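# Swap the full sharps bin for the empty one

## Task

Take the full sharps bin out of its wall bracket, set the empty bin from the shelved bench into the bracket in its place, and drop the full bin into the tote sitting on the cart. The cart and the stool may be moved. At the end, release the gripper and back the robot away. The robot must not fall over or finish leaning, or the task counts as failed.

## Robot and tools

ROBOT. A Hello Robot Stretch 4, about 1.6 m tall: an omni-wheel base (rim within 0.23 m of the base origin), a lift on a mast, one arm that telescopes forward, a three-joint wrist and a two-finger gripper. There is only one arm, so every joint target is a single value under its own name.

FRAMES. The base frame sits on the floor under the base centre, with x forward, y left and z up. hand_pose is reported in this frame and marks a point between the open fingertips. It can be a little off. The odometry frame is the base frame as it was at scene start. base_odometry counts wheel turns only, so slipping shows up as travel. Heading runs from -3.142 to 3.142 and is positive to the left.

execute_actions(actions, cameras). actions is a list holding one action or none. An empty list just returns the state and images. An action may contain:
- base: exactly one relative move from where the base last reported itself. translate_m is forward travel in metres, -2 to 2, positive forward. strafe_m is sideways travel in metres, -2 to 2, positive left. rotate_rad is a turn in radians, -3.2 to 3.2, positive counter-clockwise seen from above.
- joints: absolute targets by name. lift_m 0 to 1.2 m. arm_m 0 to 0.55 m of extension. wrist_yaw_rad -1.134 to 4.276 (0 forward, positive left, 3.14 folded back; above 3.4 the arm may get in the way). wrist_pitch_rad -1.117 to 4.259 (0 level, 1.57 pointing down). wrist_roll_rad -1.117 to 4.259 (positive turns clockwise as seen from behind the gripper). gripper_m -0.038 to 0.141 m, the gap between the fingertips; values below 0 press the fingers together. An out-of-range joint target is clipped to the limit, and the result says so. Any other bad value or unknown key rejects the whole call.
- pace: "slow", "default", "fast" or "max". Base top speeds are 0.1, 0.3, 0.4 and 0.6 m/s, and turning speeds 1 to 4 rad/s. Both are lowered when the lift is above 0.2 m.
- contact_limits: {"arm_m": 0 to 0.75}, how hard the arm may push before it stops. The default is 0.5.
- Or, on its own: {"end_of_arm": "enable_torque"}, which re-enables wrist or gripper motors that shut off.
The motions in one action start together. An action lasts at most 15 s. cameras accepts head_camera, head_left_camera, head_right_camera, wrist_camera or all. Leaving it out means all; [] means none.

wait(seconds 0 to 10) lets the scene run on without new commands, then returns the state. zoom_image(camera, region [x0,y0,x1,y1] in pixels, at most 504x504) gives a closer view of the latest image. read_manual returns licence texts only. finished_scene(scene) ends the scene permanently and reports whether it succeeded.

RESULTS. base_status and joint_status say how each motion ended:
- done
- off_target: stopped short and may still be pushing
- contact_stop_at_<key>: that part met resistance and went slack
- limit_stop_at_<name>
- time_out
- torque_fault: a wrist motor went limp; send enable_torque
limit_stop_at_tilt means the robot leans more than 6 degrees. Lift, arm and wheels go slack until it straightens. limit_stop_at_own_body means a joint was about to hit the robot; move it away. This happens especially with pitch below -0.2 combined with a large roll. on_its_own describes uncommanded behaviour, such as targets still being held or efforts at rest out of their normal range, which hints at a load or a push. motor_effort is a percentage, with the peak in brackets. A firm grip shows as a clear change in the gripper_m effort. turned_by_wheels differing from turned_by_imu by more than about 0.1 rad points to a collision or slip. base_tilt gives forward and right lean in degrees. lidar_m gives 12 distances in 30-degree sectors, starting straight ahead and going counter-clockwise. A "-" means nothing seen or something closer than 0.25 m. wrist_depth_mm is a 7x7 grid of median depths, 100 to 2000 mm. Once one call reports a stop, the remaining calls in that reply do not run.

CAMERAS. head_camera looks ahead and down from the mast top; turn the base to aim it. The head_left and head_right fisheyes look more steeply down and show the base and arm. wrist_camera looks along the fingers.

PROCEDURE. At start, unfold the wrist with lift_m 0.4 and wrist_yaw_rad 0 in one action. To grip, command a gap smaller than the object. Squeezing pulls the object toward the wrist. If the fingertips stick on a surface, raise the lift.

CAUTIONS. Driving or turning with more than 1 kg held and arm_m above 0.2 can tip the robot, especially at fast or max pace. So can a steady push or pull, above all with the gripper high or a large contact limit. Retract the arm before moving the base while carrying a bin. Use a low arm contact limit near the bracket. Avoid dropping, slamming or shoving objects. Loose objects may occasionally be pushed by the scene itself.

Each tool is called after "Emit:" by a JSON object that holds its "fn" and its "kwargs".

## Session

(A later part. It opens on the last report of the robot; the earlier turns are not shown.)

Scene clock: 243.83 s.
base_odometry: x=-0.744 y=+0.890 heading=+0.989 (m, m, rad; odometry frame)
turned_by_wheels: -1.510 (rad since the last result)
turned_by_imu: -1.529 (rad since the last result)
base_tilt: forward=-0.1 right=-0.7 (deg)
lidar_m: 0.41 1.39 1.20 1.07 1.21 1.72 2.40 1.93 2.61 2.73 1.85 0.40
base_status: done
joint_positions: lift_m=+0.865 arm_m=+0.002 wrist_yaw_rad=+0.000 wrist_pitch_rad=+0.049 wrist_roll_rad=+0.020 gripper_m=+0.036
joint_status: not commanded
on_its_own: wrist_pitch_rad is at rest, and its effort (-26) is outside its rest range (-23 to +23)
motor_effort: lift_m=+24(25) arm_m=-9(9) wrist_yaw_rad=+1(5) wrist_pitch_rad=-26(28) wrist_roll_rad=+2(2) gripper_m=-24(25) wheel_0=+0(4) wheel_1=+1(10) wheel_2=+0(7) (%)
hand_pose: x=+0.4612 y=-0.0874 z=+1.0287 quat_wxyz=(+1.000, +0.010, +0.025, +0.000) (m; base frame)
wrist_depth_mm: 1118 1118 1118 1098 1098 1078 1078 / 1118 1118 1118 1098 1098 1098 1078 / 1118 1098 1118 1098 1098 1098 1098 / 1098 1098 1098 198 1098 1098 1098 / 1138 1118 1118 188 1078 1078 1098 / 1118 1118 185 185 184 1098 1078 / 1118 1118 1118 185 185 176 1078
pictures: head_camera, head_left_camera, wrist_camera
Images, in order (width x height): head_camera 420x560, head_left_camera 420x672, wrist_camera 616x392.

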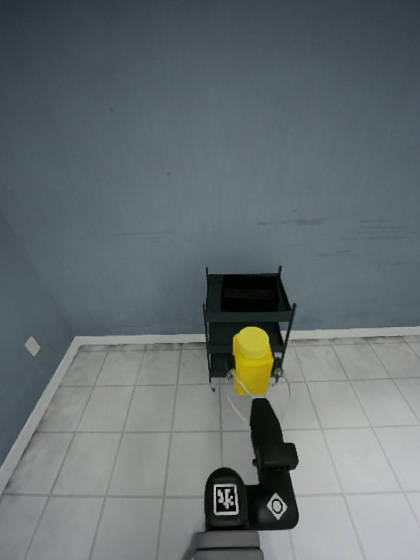

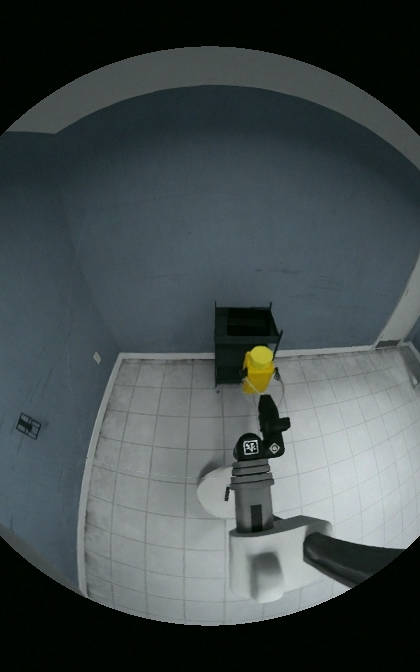

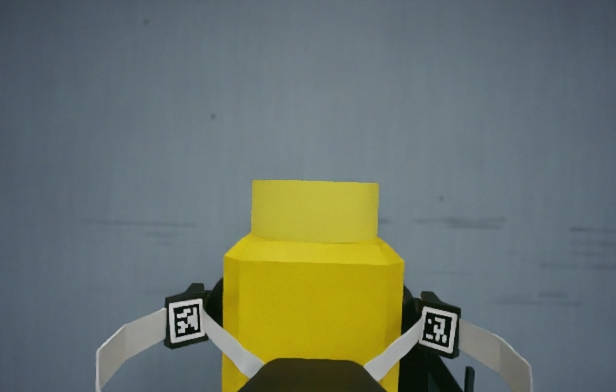

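Emit:
{"fn": "zoom_image", "kwargs": {"camera": "head_camera", "region": [195, 255, 305, 345]}}

Region (195, 255, 305, 345) of head_camera's 420x560 image, scaled by 4.582, with more detail than that image has; it fills the top 412 rows of this view, and the rest is white.

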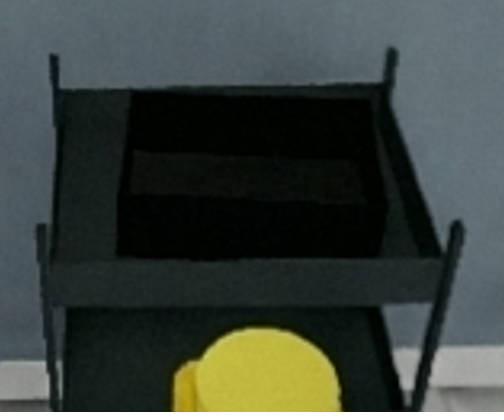

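Emit:
{"fn": "execute_actions", "kwargs": {"actions": [{"base": {"strafe_m": -0.12}, "joints": {"lift_m": 0.78}, "pace": "fast"}], "cameras": []}}

Emit:
{"fn": "execute_actions", "kwargs": {"actions": [{"base": {"translate_m": 0.5}, "pace": "fast"}], "cameras": ["head_camera", "head_left_camera", "head_right_camera"]}}

Scene clock: 281.70 s.
base_odometry: x=-0.643 y=+0.824 heading=+0.989 (m, m, rad; odometry frame)
turned_by_wheels: +0.000 (rad since the last result)
turned_by_imu: +0.001 (rad since the last result)
base_tilt: forward=-0.2 right=-0.7 (deg)
lidar_m: 0.38 1.38 1.33 1.20 1.36 1.88 2.12 1.88 2.60 2.63 1.86 0.42
base_status: done
joint_positions: lift_m=+0.780 arm_m=+0.002 wrist_yaw_rad=+0.000 wrist_pitch_rad=+0.050 wrist_roll_rad=+0.020 gripper_m=+0.036
joint_status: all done
on_its_own: wrist_pitch_rad is at rest, and its effort (-28) is outside its rest range (-23 to +23)
motor_effort: lift_m=+19(21) arm_m=-9(9) wrist_yaw_rad=+1(2) wrist_pitch_rad=-28(27) wrist_roll_rad=+3(2) gripper_m=-21(21) wheel_0=-1(8) wheel_1=+1(12) wheel_2=+0(1) (%)
hand_pose: x=+0.4612 y=-0.0874 z=+0.9440 quat_wxyz=(+1.000, +0.010, +0.025, +0.000) (m; base frame)
wrist_depth_mm: 1118 1098 1098 1098 1098 1078 1078 / 1118 1098 1098 1098 1078 1078 1098 / 1118 1098 1098 1098 1078 1078 1078 / 1118 1118 1098 197 1078 1078 1078 / 1118 1118 1098 188 1078 1078 1078 / 1118 1118 185 185 185 1098 1078 / 1118 707 699 185 185 176 1098
pictures: none
No camera images: the call's "cameras" was empty. Leave "cameras" out to get every camera's image.

Scene clock: 284.37 s.
base_odometry: x=-0.368 y=+1.242 heading=+0.989 (m, m, rad; odometry frame)
turned_by_wheels: +0.000 (rad since the last result)
turned_by_imu: +0.001 (rad since the last result)
base_tilt: forward=-0.2 right=-0.7 (deg)
lidar_m: 0.40 0.43 1.21 1.23 1.24 1.89 2.38 2.41 2.71 2.63 1.16 0.42
base_status: done
joint_positions: lift_m=+0.780 arm_m=+0.002 wrist_yaw_rad=+0.000 wrist_pitch_rad=+0.049 wrist_roll_rad=+0.020 gripper_m=+0.036
joint_status: not commanded
on_its_own: wrist_pitch_rad is at rest, and its effort (-28) is outside its rest range (-23 to +23)
motor_effort: lift_m=+19(19) arm_m=-9(9) wrist_yaw_rad=+1(2) wrist_pitch_rad=-28(25) wrist_roll_rad=+2(3) gripper_m=-20(22) wheel_0=-1(7) wheel_1=-1(7) wheel_2=+0(12) (%)
hand_pose: x=+0.4612 y=-0.0874 z=+0.9440 quat_wxyz=(+1.000, +0.010, +0.025, +0.000) (m; base frame)
wrist_depth_mm: 615 609 603 603 597 597 597 / 615 609 609 603 603 597 591 / 615 609 609 609 597 603 597 / 615 615 609 197 603 597 597 / 615 615 615 189 603 603 597 / 615 615 185 185 185 603 597 / 621 530 469 185 185 176 603
pictures: head_camera, head_left_camera, head_right_camera
Images, in order (width x height): head_camera 420x560, head_left_camera 420x672, head_right_camera 420x672.

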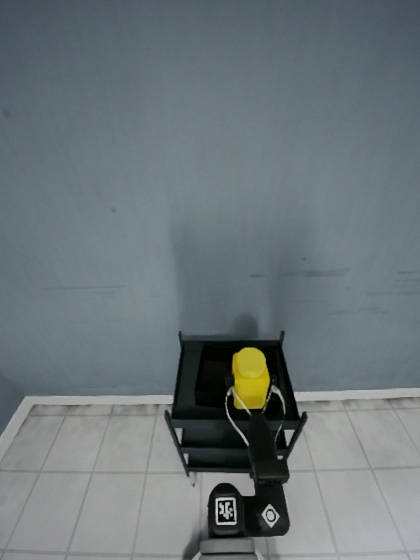

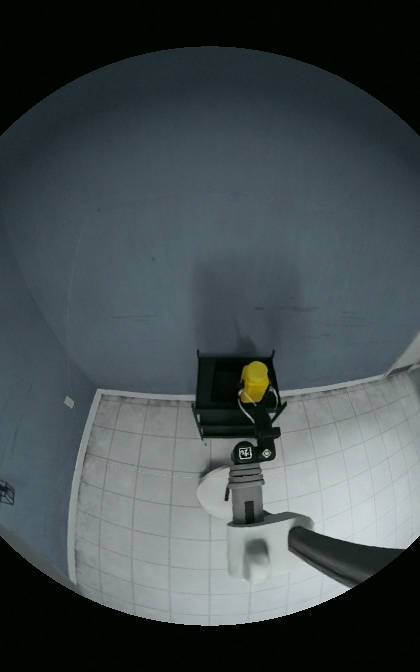

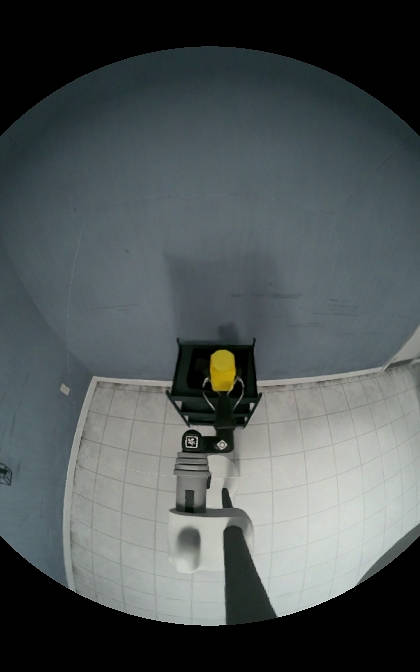

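Emit:
{"fn": "zoom_image", "kwargs": {"camera": "head_camera", "region": [160, 325, 310, 445]}}

Region (160, 325, 310, 445) of head_camera's 420x560 image, scaled by 3.360, with more detail than that image has; it fills the top 403 rows of this view, and the rest is white.

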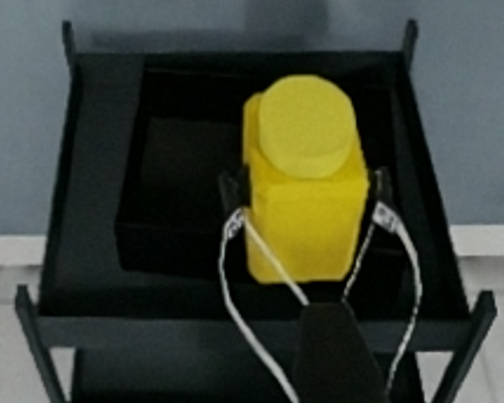

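Emit:
{"fn": "execute_actions", "kwargs": {"actions": [{"joints": {"arm_m": 0.143}, "pace": "default"}], "cameras": []}}

Emit:
{"fn": "execute_actions", "kwargs": {"actions": [{"joints": {"lift_m": 0.68}, "pace": "default"}], "cameras": ["head_camera", "head_left_camera", "wrist_camera"]}}

Scene clock: 302.23 s.
base_odometry: x=-0.368 y=+1.242 heading=+0.989 (m, m, rad; odometry frame)
turned_by_wheels: +0.000 (rad since the last result)
turned_by_imu: +0.001 (rad since the last result)
base_tilt: forward=-0.2 right=-0.8 (deg)
lidar_m: 0.39 0.43 1.19 1.21 1.23 1.87 2.41 2.40 2.71 2.61 1.17 0.42
base_status: not commanded
joint_positions: lift_m=+0.780 arm_m=+0.141 wrist_yaw_rad=+0.000 wrist_pitch_rad=+0.049 wrist_roll_rad=+0.020 gripper_m=+0.036
joint_status: all done
on_its_own: wrist_pitch_rad is at rest, and its effort (-27) is outside its rest range (-23 to +23)
motor_effort: lift_m=+19(19) arm_m=+9(9) wrist_yaw_rad=+0(2) wrist_pitch_rad=-27(27) wrist_roll_rad=+2(2) gripper_m=-22(23) wheel_0=-1(1) wheel_1=-1(1) wheel_2=+0(0) (%)
hand_pose: x=+0.6004 y=-0.0874 z=+0.9441 quat_wxyz=(+1.000, +0.010, +0.025, +0.000) (m; base frame)
wrist_depth_mm: 473 466 469 466 462 462 459 / 473 469 469 466 462 459 459 / 477 473 473 466 462 462 459 / 477 473 469 197 462 462 459 / 477 473 473 189 462 462 462 / 477 477 185 185 185 462 462 / 477 473 473 185 185 176 459
pictures: none
No camera images: the call's "cameras" was empty. Leave "cameras" out to get every camera's image.

Scene clock: 303.67 s.
base_odometry: x=-0.368 y=+1.242 heading=+0.989 (m, m, rad; odometry frame)
turned_by_wheels: +0.000 (rad since the last result)
turned_by_imu: +0.000 (rad since the last result)
base_tilt: forward=-0.2 right=-0.7 (deg)
lidar_m: 0.40 0.45 1.23 1.25 1.22 1.86 2.38 2.39 2.72 2.63 1.17 0.41
base_status: not commanded
joint_positions: lift_m=+0.680 arm_m=+0.141 wrist_yaw_rad=+0.000 wrist_pitch_rad=+0.049 wrist_roll_rad=+0.020 gripper_m=+0.036
joint_status: all done
on_its_own: wrist_pitch_rad is at rest, and its effort (-27) is outside its rest range (-23 to +23)
motor_effort: lift_m=+18(19) arm_m=+10(10) wrist_yaw_rad=+0(0) wrist_pitch_rad=-27(26) wrist_roll_rad=+2(2) gripper_m=-22(22) wheel_0=-1(1) wheel_1=-1(1) wheel_2=+0(0) (%)
hand_pose: x=+0.6004 y=-0.0874 z=+0.8441 quat_wxyz=(+1.000, +0.010, +0.025, +0.000) (m; base frame)
wrist_depth_mm: 473 473 466 462 462 462 459 / 477 473 466 462 462 459 459 / 477 469 469 469 466 462 459 / 477 473 469 197 466 466 462 / 477 473 469 188 469 462 459 / 480 477 185 185 185 466 466 / 480 319 327 185 185 176 462
pictures: head_camera, head_left_camera, wrist_camera
Images, in order (width x height): head_camera 420x560, head_left_camera 420x672, wrist_camera 616x392.

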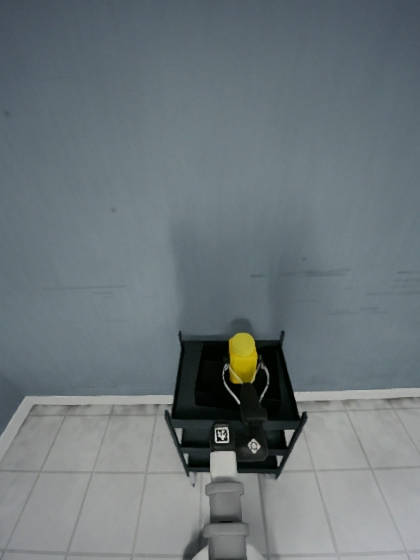

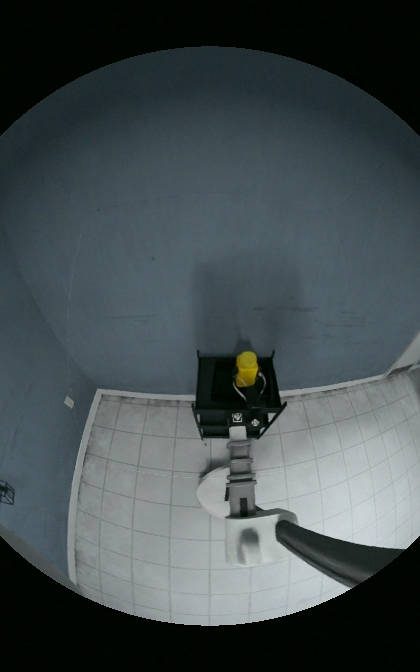

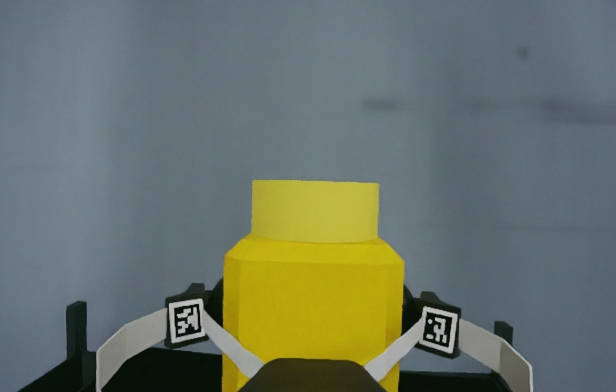

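Emit:
{"fn": "zoom_image", "kwargs": {"camera": "head_camera", "region": [170, 325, 310, 435]}}

Emit:
{"fn": "zoom_image", "kwargs": {"camera": "wrist_camera", "region": [0, 270, 250, 392]}}

Region (170, 325, 310, 435) of head_camera's 420x560 image, scaled by 3.600, with more detail than that image has; it fills the top 396 rows of this view, and the rest is white.

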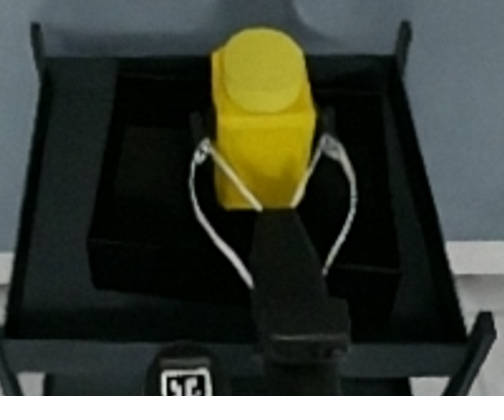

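Region (0, 270, 250, 392) of wrist_camera's 616x392 image, scaled by 2.016; it fills the top 246 rows of this view, and the rest is white.

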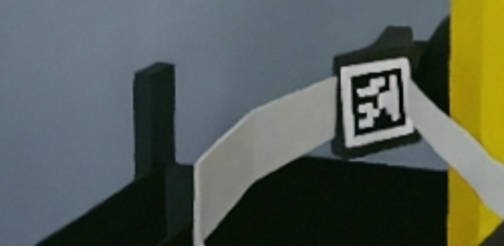

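Emit:
{"fn": "execute_actions", "kwargs": {"actions": [{"joints": {"arm_m": 0.118, "lift_m": 0.65}, "pace": "slow"}], "cameras": ["wrist_camera"]}}

Scene clock: 332.17 s.
base_odometry: x=-0.368 y=+1.242 heading=+0.989 (m, m, rad; odometry frame)
turned_by_wheels: +0.000 (rad since the last result)
turned_by_imu: +0.001 (rad since the last result)
base_tilt: forward=-0.1 right=-0.7 (deg)
lidar_m: 0.41 0.43 1.20 1.24 1.26 1.85 2.39 2.42 2.74 2.61 1.18 0.42
base_status: not commanded
joint_positions: lift_m=+0.650 arm_m=+0.120 wrist_yaw_rad=+0.000 wrist_pitch_rad=+0.049 wrist_roll_rad=+0.020 gripper_m=+0.036
joint_status: all done
on_its_own: wrist_pitch_rad is at rest, and its effort (-27) is outside its rest range (-23 to +23)
motor_effort: lift_m=+18(19) arm_m=-9(11) wrist_yaw_rad=+0(0) wrist_pitch_rad=-27(28) wrist_roll_rad=+2(2) gripper_m=-23(24) wheel_0=-1(1) wheel_1=-1(1) wheel_2=+0(0) (%)
hand_pose: x=+0.5788 y=-0.0874 z=+0.8141 quat_wxyz=(+1.000, +0.010, +0.025, +0.000) (m; base frame)
wrist_depth_mm: 496 492 492 488 484 480 477 / 500 492 492 484 488 484 480 / 496 496 492 488 484 484 477 / 496 496 492 198 484 484 484 / 496 496 492 189 484 488 480 / 500 418 185 184 185 484 484 / 315 276 349 185 185 176 484
pictures: wrist_camera
Images, in order (width x height): wrist_camera 616x392.

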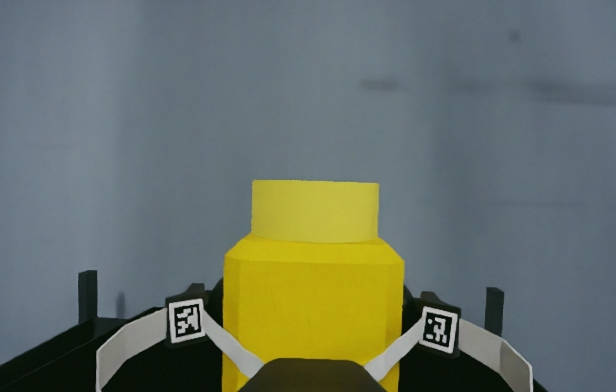

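Emit:
{"fn": "execute_actions", "kwargs": {"actions": [{"joints": {"lift_m": 0.63}, "pace": "slow"}], "cameras": ["wrist_camera"]}}

Scene clock: 335.10 s.
base_odometry: x=-0.368 y=+1.242 heading=+0.989 (m, m, rad; odometry frame)
turned_by_wheels: +0.000 (rad since the last result)
turned_by_imu: +0.001 (rad since the last result)
base_tilt: forward=-0.1 right=-0.7 (deg)
lidar_m: 0.41 0.45 1.19 1.20 1.24 1.87 2.39 2.39 2.73 2.63 1.15 0.43
base_status: not commanded
joint_positions: lift_m=+0.630 arm_m=+0.120 wrist_yaw_rad=+0.000 wrist_pitch_rad=+0.049 wrist_roll_rad=+0.020 gripper_m=+0.036
joint_status: all done
on_its_own: wrist_pitch_rad is at rest, and its effort (-26) is outside its rest range (-23 to +23)
motor_effort: lift_m=+18(16) arm_m=-10(10) wrist_yaw_rad=+1(1) wrist_pitch_rad=-26(26) wrist_roll_rad=+2(3) gripper_m=-20(22) wheel_0=-1(1) wheel_1=-1(1) wheel_2=+0(0) (%)
hand_pose: x=+0.5788 y=-0.0874 z=+0.7941 quat_wxyz=(+1.000, +0.010, +0.025, +0.000) (m; base frame)
wrist_depth_mm: 492 492 488 488 484 480 480 / 500 496 488 488 484 480 480 / 500 496 488 488 488 484 480 / 500 496 496 197 488 484 480 / 496 496 496 189 484 484 484 / 500 322 185 185 185 484 484 / 240 276 349 185 185 176 484
pictures: wrist_camera
Images, in order (width x height): wrist_camera 616x392.

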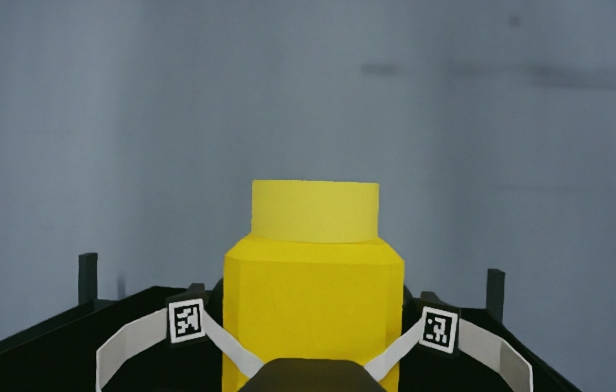

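Emit:
{"fn": "execute_actions", "kwargs": {"actions": [{"joints": {"lift_m": 0.615}, "pace": "slow"}], "cameras": ["wrist_camera", "head_camera"]}}

Scene clock: 344.43 s.
base_odometry: x=-0.368 y=+1.242 heading=+0.989 (m, m, rad; odometry frame)
turned_by_wheels: +0.000 (rad since the last result)
turned_by_imu: +0.001 (rad since the last result)
base_tilt: forward=-0.2 right=-0.7 (deg)
lidar_m: 0.39 0.44 1.21 1.24 1.24 1.87 2.40 2.39 2.75 2.63 1.15 0.43
base_status: not commanded
joint_positions: lift_m=+0.615 arm_m=+0.120 wrist_yaw_rad=+0.000 wrist_pitch_rad=+0.037 wrist_roll_rad=+0.020 gripper_m=+0.036
joint_status: all done
motor_effort: lift_m=+13(18) arm_m=-10(10) wrist_yaw_rad=+0(1) wrist_pitch_rad=+9(26) wrist_roll_rad=+2(3) gripper_m=-22(24) wheel_0=-1(1) wheel_1=-1(1) wheel_2=+0(0) (%)
hand_pose: x=+0.5789 y=-0.0874 z=+0.7831 quat_wxyz=(+1.000, +0.010, +0.018, +0.000) (m; base frame)
wrist_depth_mm: 500 500 496 496 492 484 484 / 496 496 496 488 492 488 484 / 500 492 492 492 488 484 480 / 496 500 496 200 488 480 480 / 492 496 496 188 484 484 484 / 496 307 185 185 185 384 480 / 235 274 345 185 185 176 480
pictures: head_camera, wrist_camera
Images, in order (width x height): head_camera 420x560, wrist_camera 616x392.

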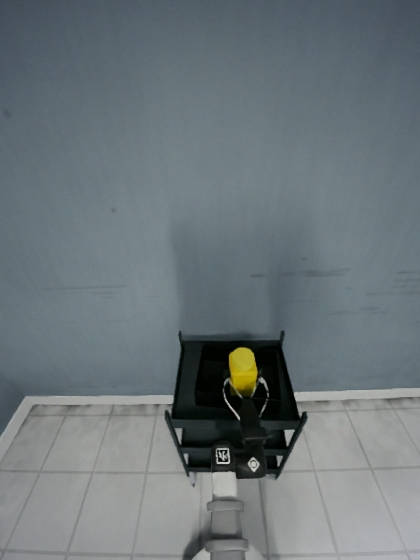

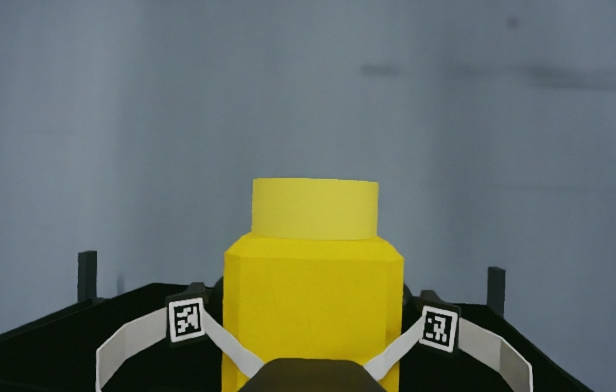

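Emit:
{"fn": "execute_actions", "kwargs": {"actions": [{"joints": {"lift_m": 0.62, "gripper_m": 0.13}, "pace": "default"}], "cameras": ["wrist_camera", "head_camera"]}}

Scene clock: 350.17 s.
base_odometry: x=-0.368 y=+1.242 heading=+0.989 (m, m, rad; odometry frame)
turned_by_wheels: +0.000 (rad since the last result)
turned_by_imu: +0.001 (rad since the last result)
base_tilt: forward=-0.1 right=-0.8 (deg)
lidar_m: 0.40 0.44 1.22 1.23 1.24 1.86 2.39 2.42 2.72 2.60 1.15 0.42
base_status: not commanded
joint_positions: lift_m=+0.620 arm_m=+0.120 wrist_yaw_rad=+0.000 wrist_pitch_rad=+0.042 wrist_roll_rad=+0.020 gripper_m=+0.130
joint_status: all done
motor_effort: lift_m=+23(22) arm_m=-9(10) wrist_yaw_rad=+0(0) wrist_pitch_rad=-4(8) wrist_roll_rad=+2(2) gripper_m=+0(22) wheel_0=-1(1) wheel_1=-1(1) wheel_2=+0(0) (%)
hand_pose: x=+0.5788 y=-0.0874 z=+0.7858 quat_wxyz=(+1.000, +0.010, +0.021, +0.000) (m; base frame)
wrist_depth_mm: 500 496 492 488 488 484 480 / 500 496 496 488 484 484 484 / 496 492 492 488 488 484 480 / 500 500 492 215 484 488 480 / 500 492 492 202 488 484 484 / 500 276 201 201 201 282 477 / 236 306 347 153 320 253 484
pictures: head_camera, wrist_camera
Images, in order (width x height): head_camera 420x560, wrist_camera 616x392.

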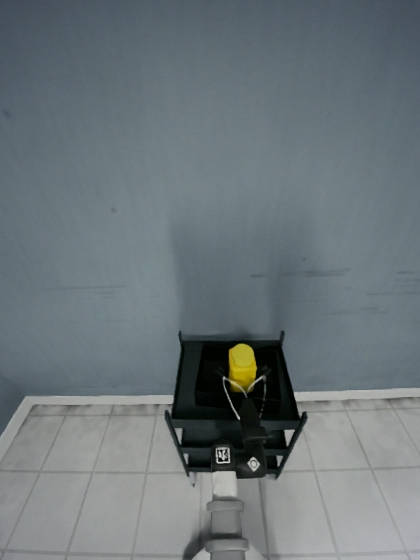

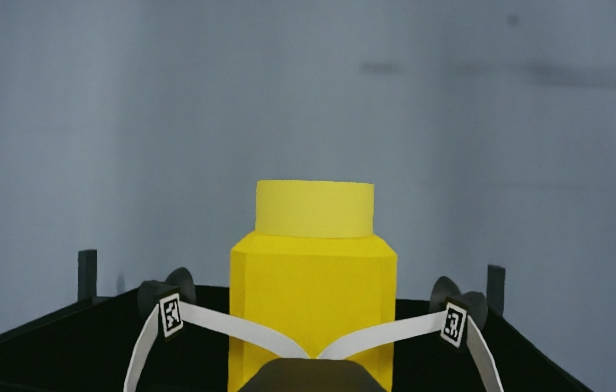

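Emit:
{"fn": "execute_actions", "kwargs": {"actions": [{"joints": {"lift_m": 0.665}, "pace": "fast"}], "cameras": []}}

Emit:
{"fn": "execute_actions", "kwargs": {"actions": [{"base": {"translate_m": -0.88}, "joints": {"arm_m": 0.0, "gripper_m": 0.14}, "pace": "max"}], "cameras": ["head_camera"]}}

Emit:
{"fn": "execute_actions", "kwargs": {"actions": [{"base": {"rotate_rad": -1.58}, "joints": {"lift_m": 0.35}, "pace": "max"}], "cameras": ["head_camera", "wrist_camera"]}}

Scene clock: 382.40 s.
base_odometry: x=-0.368 y=+1.242 heading=+0.989 (m, m, rad; odometry frame)
turned_by_wheels: +0.000 (rad since the last result)
turned_by_imu: +0.001 (rad since the last result)
base_tilt: forward=-0.1 right=-0.7 (deg)
lidar_m: 0.40 0.45 1.20 1.24 1.24 1.89 2.37 2.39 2.75 2.61 1.18 0.44
base_status: not commanded
joint_positions: lift_m=+0.665 arm_m=+0.120 wrist_yaw_rad=+0.000 wrist_pitch_rad=+0.042 wrist_roll_rad=+0.020 gripper_m=+0.130
joint_status: all done
motor_effort: lift_m=+22(24) arm_m=-9(9) wrist_yaw_rad=+1(2) wrist_pitch_rad=-5(6) wrist_roll_rad=+2(2) gripper_m=+1(0) wheel_0=-1(1) wheel_1=+0(1) wheel_2=+0(0) (%)
hand_pose: x=+0.5788 y=-0.0874 z=+0.8308 quat_wxyz=(+1.000, +0.010, +0.021, +0.000) (m; base frame)
wrist_depth_mm: 496 492 492 488 484 484 480 / 500 492 492 492 488 484 484 / 500 496 496 488 488 484 484 / 500 496 492 492 488 484 484 / 496 492 492 251 488 484 480 / 500 424 229 212 234 384 480 / 449 343 347 153 322 319 480
pictures: none
No camera images: the call's "cameras" was empty. Leave "cameras" out to get every camera's image.

Scene clock: 385.80 s.
base_odometry: x=-0.852 y=+0.507 heading=+0.989 (m, m, rad; odometry frame)
turned_by_wheels: +0.000 (rad since the last result)
turned_by_imu: +0.000 (rad since the last result)
base_tilt: forward=-0.2 right=-0.7 (deg)
lidar_m: 1.27 1.77 1.28 1.28 1.35 1.90 2.02 1.51 2.06 2.62 2.39 1.76
base_status: done
joint_positions: lift_m=+0.665 arm_m=+0.002 wrist_yaw_rad=+0.000 wrist_pitch_rad=+0.042 wrist_roll_rad=+0.020 gripper_m=+0.140
joint_status: all done
motor_effort: lift_m=+20(23) arm_m=-9(10) wrist_yaw_rad=+2(0) wrist_pitch_rad=-8(7) wrist_roll_rad=+2(2) gripper_m=+2(1) wheel_0=+0(5) wheel_1=-1(9) wheel_2=-1(10) (%)
hand_pose: x=+0.4613 y=-0.0874 z=+0.8309 quat_wxyz=(+1.000, +0.010, +0.021, +0.000) (m; base frame)
wrist_depth_mm: 1499 1499 1499 1464 1464 1464 1430 / 1464 1499 1499 1464 1464 1430 1464 / 1464 1464 1499 1464 1464 1499 1464 / 1499 1499 1499 1464 1464 1430 1464 / 1499 1499 1464 1118 1464 1464 1464 / 1499 211 1464 1464 1464 213 1464 / 1499 1499 1464 147 1430 1464 1430
pictures: head_camera
Images, in order (width x height): head_camera 420x560.

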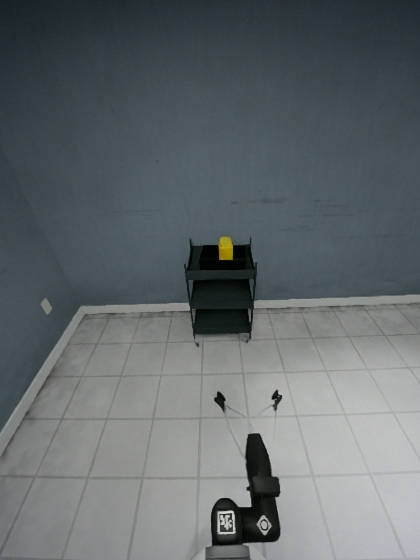

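Scene clock: 387.63 s.
base_odometry: x=-0.852 y=+0.507 heading=-0.591 (m, m, rad; odometry frame)
turned_by_wheels: -1.580 (rad since the last result)
turned_by_imu: -1.600 (rad since the last result)
base_tilt: forward=-0.2 right=-0.7 (deg)
lidar_m: 2.59 2.38 1.75 1.28 1.77 1.34 1.29 1.37 1.88 1.97 1.51 2.05
base_status: done
joint_positions: lift_m=+0.350 arm_m=+0.002 wrist_yaw_rad=+0.000 wrist_pitch_rad=+0.043 wrist_roll_rad=+0.020 gripper_m=+0.140
joint_status: all done
motor_effort: lift_m=+17(19) arm_m=-9(9) wrist_yaw_rad=+1(0) wrist_pitch_rad=-7(7) wrist_roll_rad=+2(2) gripper_m=+0(1) wheel_0=+0(6) wheel_1=+0(8) wheel_2=+1(7) (%)
hand_pose: x=+0.4613 y=-0.0874 z=+0.5162 quat_wxyz=(+1.000, +0.010, +0.021, +0.000) (m; base frame)
wrist_depth_mm: - - - - - - - / - - - - - - - / - - - - - - - / - - - - - - - / - - - - - - - / 1756 211 1756 1983 - 213 1863 / 1255 1229 1281 147 1336 1255 1366
pictures: head_camera, wrist_camera
Images, in order (width x height): head_camera 420x560, wrist_camera 616x392.

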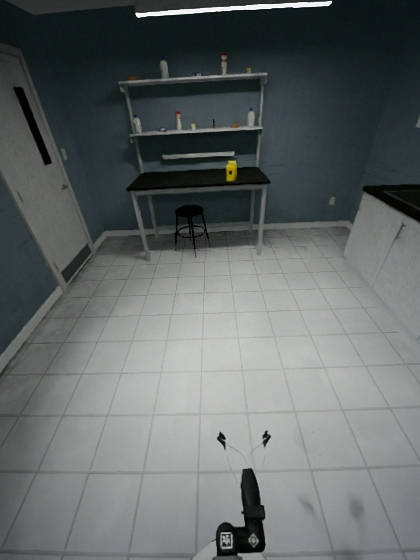

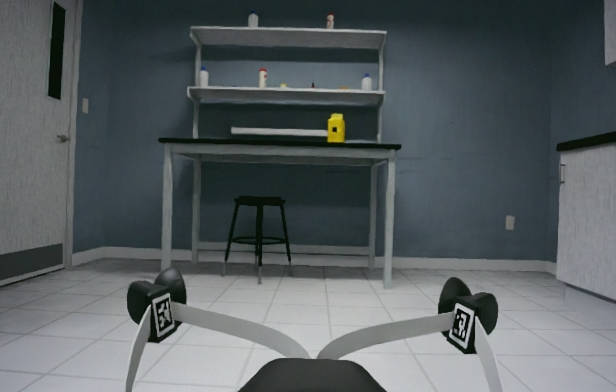

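Emit:
{"fn": "execute_actions", "kwargs": {"actions": [{"base": {"translate_m": 1.85}, "joints": {"lift_m": 0.84}, "pace": "max"}], "cameras": ["head_camera", "wrist_camera"]}}

Scene clock: 398.37 s.
base_odometry: x=+0.684 y=-0.524 heading=-0.591 (m, m, rad; odometry frame)
turned_by_wheels: +0.000 (rad since the last result)
turned_by_imu: +0.004 (rad since the last result)
base_tilt: forward=-0.1 right=-0.7 (deg)
lidar_m: 0.76 0.80 1.11 1.66 1.74 2.03 3.15 2.87 1.48 1.42 1.48 0.81
base_status: done
joint_positions: lift_m=+0.840 arm_m=+0.002 wrist_yaw_rad=+0.000 wrist_pitch_rad=+0.042 wrist_roll_rad=+0.020 gripper_m=+0.140
joint_status: all done
motor_effort: lift_m=+22(25) arm_m=-9(9) wrist_yaw_rad=+1(0) wrist_pitch_rad=-6(7) wrist_roll_rad=+2(2) gripper_m=-1(1) wheel_0=-1(6) wheel_1=-1(7) wheel_2=+2(16) (%)
hand_pose: x=+0.4613 y=-0.0874 z=+1.0058 quat_wxyz=(+1.000, +0.010, +0.021, +0.000) (m; base frame)
wrist_depth_mm: 1366 1336 1366 1366 1336 1366 1336 / 1138 1281 1138 1205 1182 1160 1336 / 1366 1366 1366 1366 1366 1336 1336 / 1366 1366 1366 1366 1281 1336 1336 / 891 946 1008 1060 627 1138 1366 / 597 211 554 591 554 213 591 / 1366 1336 1366 147 1336 1205 1336
pictures: head_camera, wrist_camera
Images, in order (width x height): head_camera 420x560, wrist_camera 616x392.

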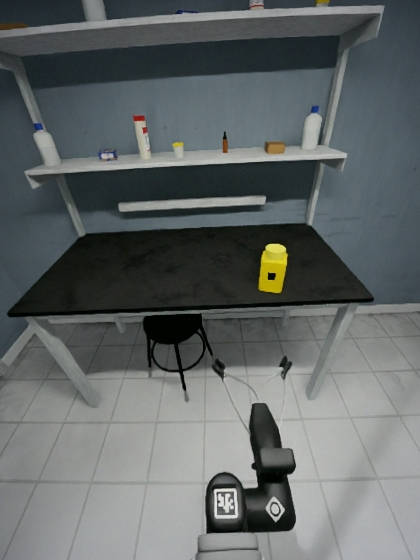

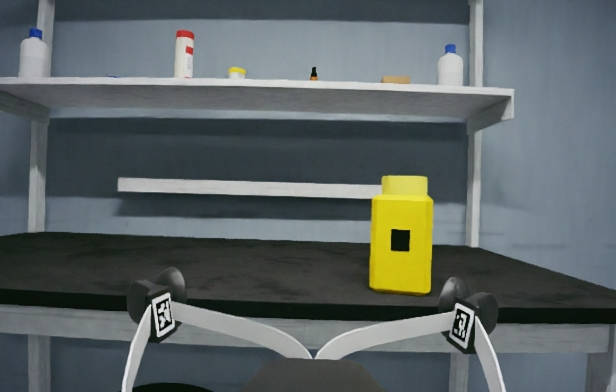

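Emit:
{"fn": "zoom_image", "kwargs": {"camera": "wrist_camera", "region": [335, 165, 475, 305]}}

Emit:
{"fn": "zoom_image", "kwargs": {"camera": "head_camera", "region": [235, 230, 315, 310]}}

Region (335, 165, 475, 305) of wrist_camera's 616x392 image, scaled by 3.600.

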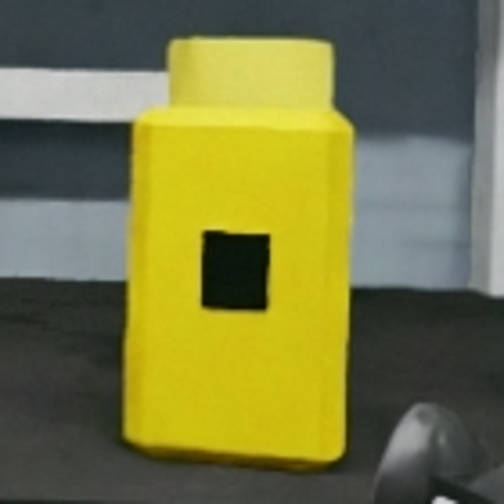

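Region (235, 230, 315, 310) of head_camera's 420x560 image, scaled by 6.300, with more detail than that image has.

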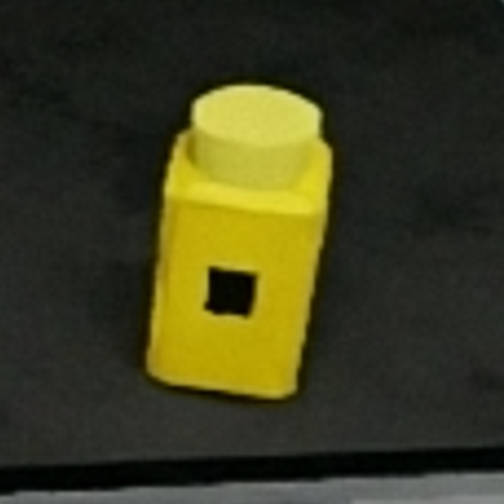

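Emit:
{"fn": "execute_actions", "kwargs": {"actions": [{"base": {"rotate_rad": -0.28}, "joints": {"lift_m": 0.873}, "pace": "max"}], "cameras": []}}

Emit:
{"fn": "execute_actions", "kwargs": {"actions": [{"base": {"strafe_m": 0.097}, "pace": "fast"}], "cameras": []}}

Emit:
{"fn": "execute_actions", "kwargs": {"actions": [{"base": {"translate_m": 0.3}, "pace": "fast"}], "cameras": ["head_camera", "wrist_camera"]}}

Scene clock: 434.30 s.
base_odometry: x=+0.684 y=-0.524 heading=-0.871 (m, m, rad; odometry frame)
turned_by_wheels: -0.280 (rad since the last result)
turned_by_imu: -0.283 (rad since the last result)
base_tilt: forward=-0.3 right=-0.7 (deg)
lidar_m: 0.76 0.75 0.91 1.66 1.66 1.97 3.15 3.14 1.68 1.43 1.42 0.91
base_status: done
joint_positions: lift_m=+0.873 arm_m=+0.002 wrist_yaw_rad=+0.000 wrist_pitch_rad=+0.042 wrist_roll_rad=+0.020 gripper_m=+0.140
joint_status: all done
motor_effort: lift_m=+21(24) arm_m=-9(9) wrist_yaw_rad=+1(1) wrist_pitch_rad=-7(6) wrist_roll_rad=+2(2) gripper_m=-1(0) wheel_0=-1(5) wheel_1=-1(7) wheel_2=+1(10) (%)
hand_pose: x=+0.4613 y=-0.0874 z=+1.0388 quat_wxyz=(+1.000, +0.010, +0.021, +0.000) (m; base frame)
wrist_depth_mm: 1205 1281 1336 1397 1499 1618 1756 / 1008 1118 1308 1366 1499 1661 1756 / 1205 1281 1336 1430 1537 1618 1756 / 1205 1281 1336 1430 1499 1618 1756 / 1098 1160 878 1060 1537 1618 1756 / 580 211 585 640 647 213 1756 / 554 574 1336 147 759 1576 1756
pictures: none
No camera images: the call's "cameras" was empty. Leave "cameras" out to get every camera's image.

Scene clock: 435.60 s.
base_odometry: x=+0.758 y=-0.462 heading=-0.871 (m, m, rad; odometry frame)
turned_by_wheels: +0.000 (rad since the last result)
turned_by_imu: +0.001 (rad since the last result)
base_tilt: forward=-0.2 right=-0.8 (deg)
lidar_m: 0.74 0.74 0.87 1.57 1.56 1.85 2.39 3.17 1.78 1.50 1.52 0.89
base_status: done
joint_positions: lift_m=+0.873 arm_m=+0.002 wrist_yaw_rad=+0.000 wrist_pitch_rad=+0.042 wrist_roll_rad=+0.020 gripper_m=+0.140
joint_status: not commanded
motor_effort: lift_m=+21(21) arm_m=-9(9) wrist_yaw_rad=+1(0) wrist_pitch_rad=-7(6) wrist_roll_rad=+2(2) gripper_m=-1(2) wheel_0=+2(8) wheel_1=+0(10) wheel_2=+0(1) (%)
hand_pose: x=+0.4613 y=-0.0874 z=+1.0388 quat_wxyz=(+1.000, +0.010, +0.021, +0.000) (m; base frame)
wrist_depth_mm: 1182 1255 1336 1397 1499 1618 1708 / 1078 1138 1308 1366 1499 1576 1708 / 1205 1255 1308 1397 1499 1618 1708 / 1205 1229 1308 1397 1499 1618 1708 / 1078 1138 1205 640 1464 1618 1708 / 580 211 574 634 661 213 1756 / 521 544 591 147 1499 1576 1661
pictures: none
No camera images: the call's "cameras" was empty. Leave "cameras" out to get every camera's image.

Scene clock: 437.80 s.
base_odometry: x=+0.952 y=-0.691 heading=-0.871 (m, m, rad; odometry frame)
turned_by_wheels: +0.000 (rad since the last result)
turned_by_imu: +0.001 (rad since the last result)
base_tilt: forward=-0.2 right=-0.7 (deg)
lidar_m: 0.44 0.45 0.53 0.93 1.62 1.92 2.51 3.45 1.68 1.43 1.44 0.57
base_status: done
joint_positions: lift_m=+0.873 arm_m=+0.002 wrist_yaw_rad=+0.000 wrist_pitch_rad=+0.042 wrist_roll_rad=+0.020 gripper_m=+0.140
joint_status: not commanded
motor_effort: lift_m=+21(21) arm_m=-9(9) wrist_yaw_rad=+0(1) wrist_pitch_rad=-7(6) wrist_roll_rad=+2(2) gripper_m=+1(2) wheel_0=+0(5) wheel_1=+0(5) wheel_2=+1(10) (%)
hand_pose: x=+0.4613 y=-0.0874 z=+1.0388 quat_wxyz=(+1.000, +0.010, +0.021, +0.000) (m; base frame)
wrist_depth_mm: 691 976 1042 1098 1182 1255 1336 / 904 878 878 866 917 1281 1366 / 946 1008 1060 1118 1205 1281 1366 / 931 991 1042 370 1182 1255 1366 / 946 991 1025 345 1182 1281 1366 / 585 211 353 343 647 213 1336 / 404 404 413 147 407 404 462
pictures: head_camera, wrist_camera
Images, in order (width x height): head_camera 420x560, wrist_camera 616x392.

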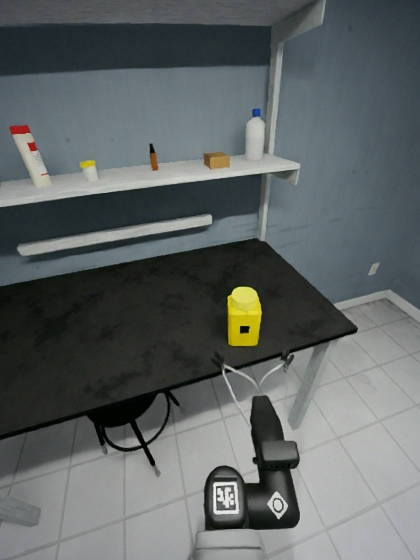

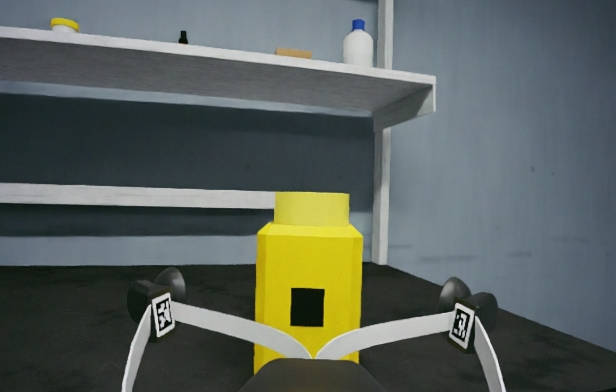

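Emit:
{"fn": "zoom_image", "kwargs": {"camera": "wrist_camera", "region": [225, 180, 395, 350]}}

Emit:
{"fn": "zoom_image", "kwargs": {"camera": "head_camera", "region": [205, 275, 295, 365]}}

Region (225, 180, 395, 350) of wrist_camera's 616x392 image, scaled by 2.965.

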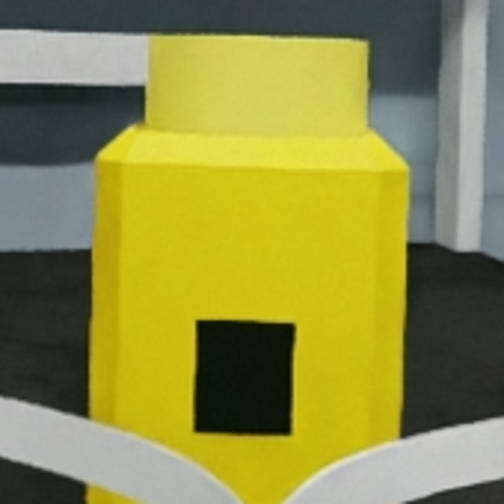

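Region (205, 275, 295, 365) of head_camera's 420x560 image, scaled by 5.600, with more detail than that image has.

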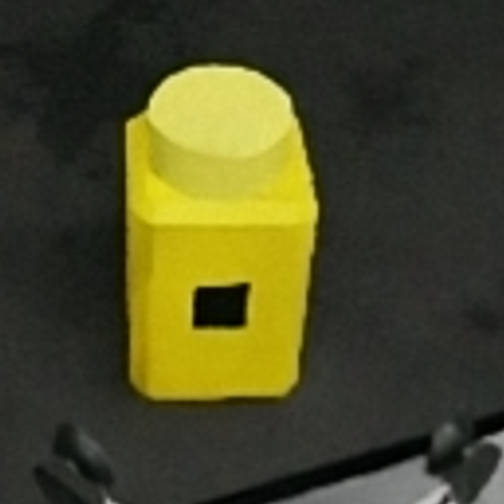

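Emit:
{"fn": "execute_actions", "kwargs": {"actions": [{"base": {"strafe_m": -0.47}, "joints": {"wrist_yaw_rad": 1.571}, "pace": "fast"}], "cameras": []}}

Emit:
{"fn": "execute_actions", "kwargs": {"actions": [{"joints": {"arm_m": 0.367}, "pace": "default", "contact_limits": {"arm_m": 0.2}}], "cameras": ["head_camera", "wrist_camera"]}}

Scene clock: 497.90 s.
base_odometry: x=+0.592 y=-0.994 heading=-0.871 (m, m, rad; odometry frame)
turned_by_wheels: +0.000 (rad since the last result)
turned_by_imu: +0.002 (rad since the last result)
base_tilt: forward=-0.2 right=-0.8 (deg)
lidar_m: 0.58 0.58 0.69 1.19 2.12 2.43 3.35 3.26 1.17 0.98 1.00 1.60
base_status: done
joint_positions: lift_m=+0.873 arm_m=+0.002 wrist_yaw_rad=+1.571 wrist_pitch_rad=+0.042 wrist_roll_rad=+0.020 gripper_m=+0.140
joint_status: all done
motor_effort: lift_m=+21(21) arm_m=-9(9) wrist_yaw_rad=+2(7) wrist_pitch_rad=-7(8) wrist_roll_rad=+2(2) gripper_m=+1(0) wheel_0=+0(10) wheel_1=+1(10) wheel_2=+0(0) (%)
hand_pose: x=+0.2605 y=+0.2882 z=+1.0388 quat_wxyz=(+0.707, -0.008, +0.022, +0.707) (m; base frame)
wrist_depth_mm: 1863 1921 - - - 1537 1255 / 1863 1921 - - - 1537 960 / 1863 1983 - - - 1499 1205 / 1863 1983 - - - 1537 1229 / 1808 1921 - - 1336 1397 1182 / 1863 211 - - 741 213 668 / 1863 1921 - 147 - 466 462
pictures: none
No camera images: the call's "cameras" was empty. Leave "cameras" out to get every camera's image.

Scene clock: 500.10 s.
base_odometry: x=+0.592 y=-0.994 heading=-0.871 (m, m, rad; odometry frame)
turned_by_wheels: +0.000 (rad since the last result)
turned_by_imu: +0.000 (rad since the last result)
base_tilt: forward=-0.2 right=-0.8 (deg)
lidar_m: 0.60 0.57 0.69 1.19 2.10 2.45 3.34 3.28 1.17 0.97 0.98 1.62
base_status: not commanded
joint_positions: lift_m=+0.873 arm_m=+0.365 wrist_yaw_rad=+1.571 wrist_pitch_rad=+0.042 wrist_roll_rad=+0.020 gripper_m=+0.140
joint_status: all done
motor_effort: lift_m=+21(21) arm_m=+10(11) wrist_yaw_rad=+1(2) wrist_pitch_rad=-8(7) wrist_roll_rad=+2(3) gripper_m=+1(1) wheel_0=+0(0) wheel_1=+1(1) wheel_2=+0(0) (%)
contact_limits: arm_m 0.2
hand_pose: x=+0.6236 y=+0.2882 z=+1.0388 quat_wxyz=(+0.707, -0.008, +0.022, +0.707) (m; base frame)
wrist_depth_mm: 1921 - - - 1464 1025 549 / 1983 - - - 1366 820 788 / 1921 - - - 1464 1138 878 / 1921 - - 290 1537 1098 842 / 1921 - - 272 1118 1060 878 / 1921 211 276 272 278 213 654 / 1921 - 418 147 402 402 462
pictures: head_camera, wrist_camera
Images, in order (width x height): head_camera 420x560, wrist_camera 616x392.

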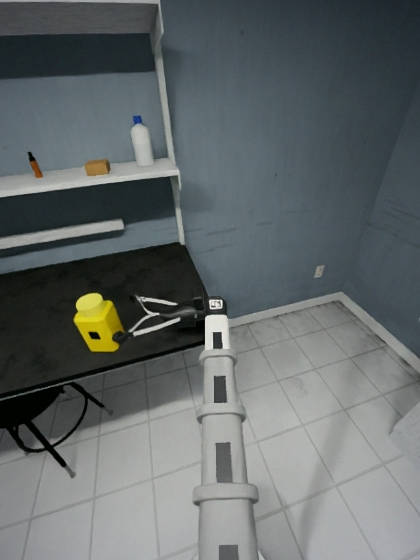

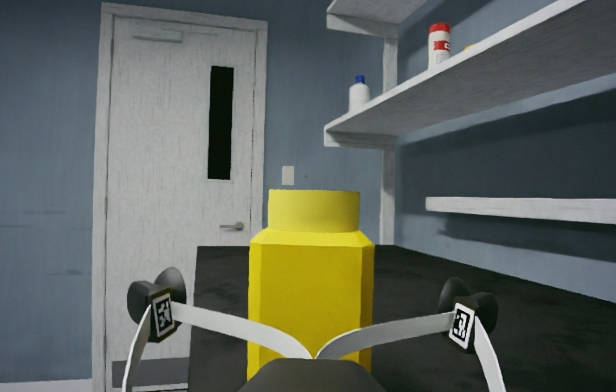

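Emit:
{"fn": "execute_actions", "kwargs": {"actions": [{"base": {"strafe_m": 0.072}, "pace": "default"}], "cameras": ["wrist_camera"]}}

Scene clock: 505.53 s.
base_odometry: x=+0.647 y=-0.948 heading=-0.871 (m, m, rad; odometry frame)
turned_by_wheels: +0.000 (rad since the last result)
turned_by_imu: +0.001 (rad since the last result)
base_tilt: forward=-0.1 right=-0.8 (deg)
lidar_m: 0.56 0.56 0.65 1.15 2.04 2.39 3.36 3.36 1.27 1.06 1.05 1.60
base_status: done
joint_positions: lift_m=+0.873 arm_m=+0.365 wrist_yaw_rad=+1.571 wrist_pitch_rad=+0.042 wrist_roll_rad=+0.020 gripper_m=+0.140
joint_status: not commanded
motor_effort: lift_m=+21(21) arm_m=+10(10) wrist_yaw_rad=+1(1) wrist_pitch_rad=-7(7) wrist_roll_rad=+2(2) gripper_m=-1(1) wheel_0=+2(8) wheel_1=+0(9) wheel_2=+0(1) (%)
hand_pose: x=+0.6236 y=+0.2882 z=+1.0388 quat_wxyz=(+0.707, -0.008, +0.022, +0.707) (m; base frame)
wrist_depth_mm: 1863 1921 - - 1430 878 549 / 1921 1983 - - 1060 809 798 / 1808 1983 - - 1430 1098 854 / 1921 1983 - 216 1430 1078 820 / 1863 1983 1229 205 946 1042 854 / 1863 211 201 199 199 213 654 / 1863 1921 366 147 375 399 455
pictures: wrist_camera
Images, in order (width x height): wrist_camera 616x392.

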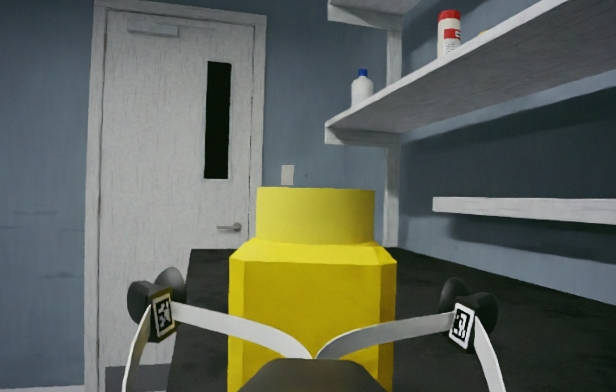

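Emit:
{"fn": "execute_actions", "kwargs": {"actions": [{"joints": {"gripper_m": 0.045}}], "cameras": ["wrist_camera"]}}

Scene clock: 509.50 s.
base_odometry: x=+0.647 y=-0.948 heading=-0.871 (m, m, rad; odometry frame)
turned_by_wheels: +0.000 (rad since the last result)
turned_by_imu: +0.001 (rad since the last result)
base_tilt: forward=-0.2 right=-0.7 (deg)
lidar_m: 0.57 0.57 0.63 1.16 2.03 2.37 3.34 3.36 1.23 1.06 1.05 1.59
base_status: not commanded
joint_positions: lift_m=+0.873 arm_m=+0.365 wrist_yaw_rad=+1.571 wrist_pitch_rad=+0.043 wrist_roll_rad=+0.020 gripper_m=+0.045
joint_status: all done
motor_effort: lift_m=+21(21) arm_m=+10(10) wrist_yaw_rad=+1(1) wrist_pitch_rad=-8(8) wrist_roll_rad=+2(2) gripper_m=-19(20) wheel_0=+2(1) wheel_1=+0(0) wheel_2=+0(0) (%)
hand_pose: x=+0.6236 y=+0.2882 z=+1.0387 quat_wxyz=(+0.707, -0.008, +0.022, +0.707) (m; base frame)
wrist_depth_mm: 1863 1921 - - 1464 891 554 / 1863 1921 - - 1060 809 809 / 1863 1921 - - 1430 1118 866 / 1921 1921 - 200 1499 1060 809 / 1863 1983 1229 192 931 1042 866 / 1921 1921 186 185 185 654 661 / 1863 1921 364 185 185 178 455
pictures: wrist_camera
Images, in order (width x height): wrist_camera 616x392.

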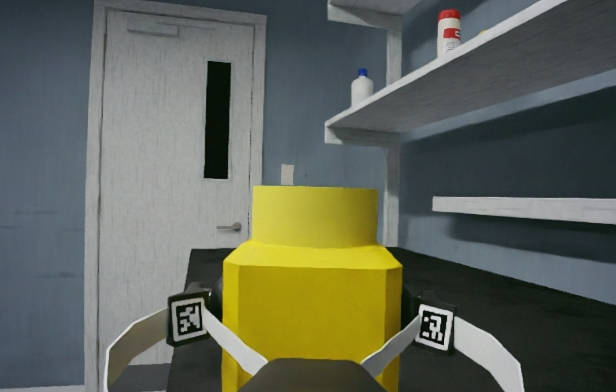

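Emit:
{"fn": "execute_actions", "kwargs": {"actions": [{"joints": {"lift_m": 0.91}, "pace": "default"}], "cameras": ["wrist_camera"]}}

Scene clock: 514.13 s.
base_odometry: x=+0.647 y=-0.948 heading=-0.871 (m, m, rad; odometry frame)
turned_by_wheels: +0.000 (rad since the last result)
turned_by_imu: +0.001 (rad since the last result)
base_tilt: forward=-0.1 right=-0.7 (deg)
lidar_m: 0.56 0.56 0.66 1.19 2.05 2.36 3.35 3.35 1.23 1.03 1.07 1.58
base_status: not commanded
joint_positions: lift_m=+0.910 arm_m=+0.365 wrist_yaw_rad=+1.571 wrist_pitch_rad=+0.044 wrist_roll_rad=+0.020 gripper_m=+0.045
joint_status: all done
motor_effort: lift_m=+24(23) arm_m=+10(10) wrist_yaw_rad=+1(0) wrist_pitch_rad=-11(12) wrist_roll_rad=+2(2) gripper_m=-20(18) wheel_0=+1(2) wheel_1=+0(0) wheel_2=+0(0) (%)
hand_pose: x=+0.6236 y=+0.2882 z=+1.0751 quat_wxyz=(+0.707, -0.009, +0.023, +0.707) (m; base frame)
wrist_depth_mm: 1863 1921 - - 1397 1008 508 / 1863 1921 - - 1464 707 683 / 1921 1921 - - 1430 1042 866 / 1863 1921 - 202 1464 1042 831 / 1863 1921 - 192 1098 1118 820 / 1863 1921 187 186 186 768 778 / 1921 1863 433 185 185 445 525
pictures: wrist_camera
Images, in order (width x height): wrist_camera 616x392.

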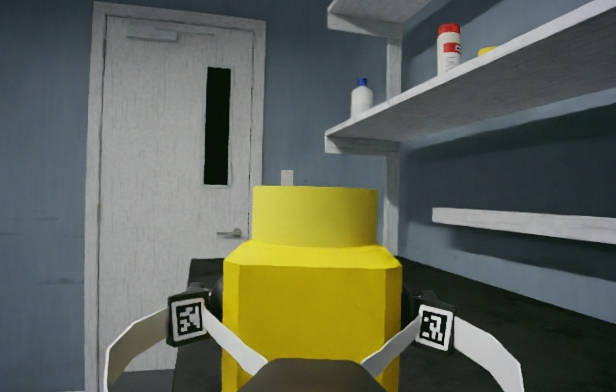

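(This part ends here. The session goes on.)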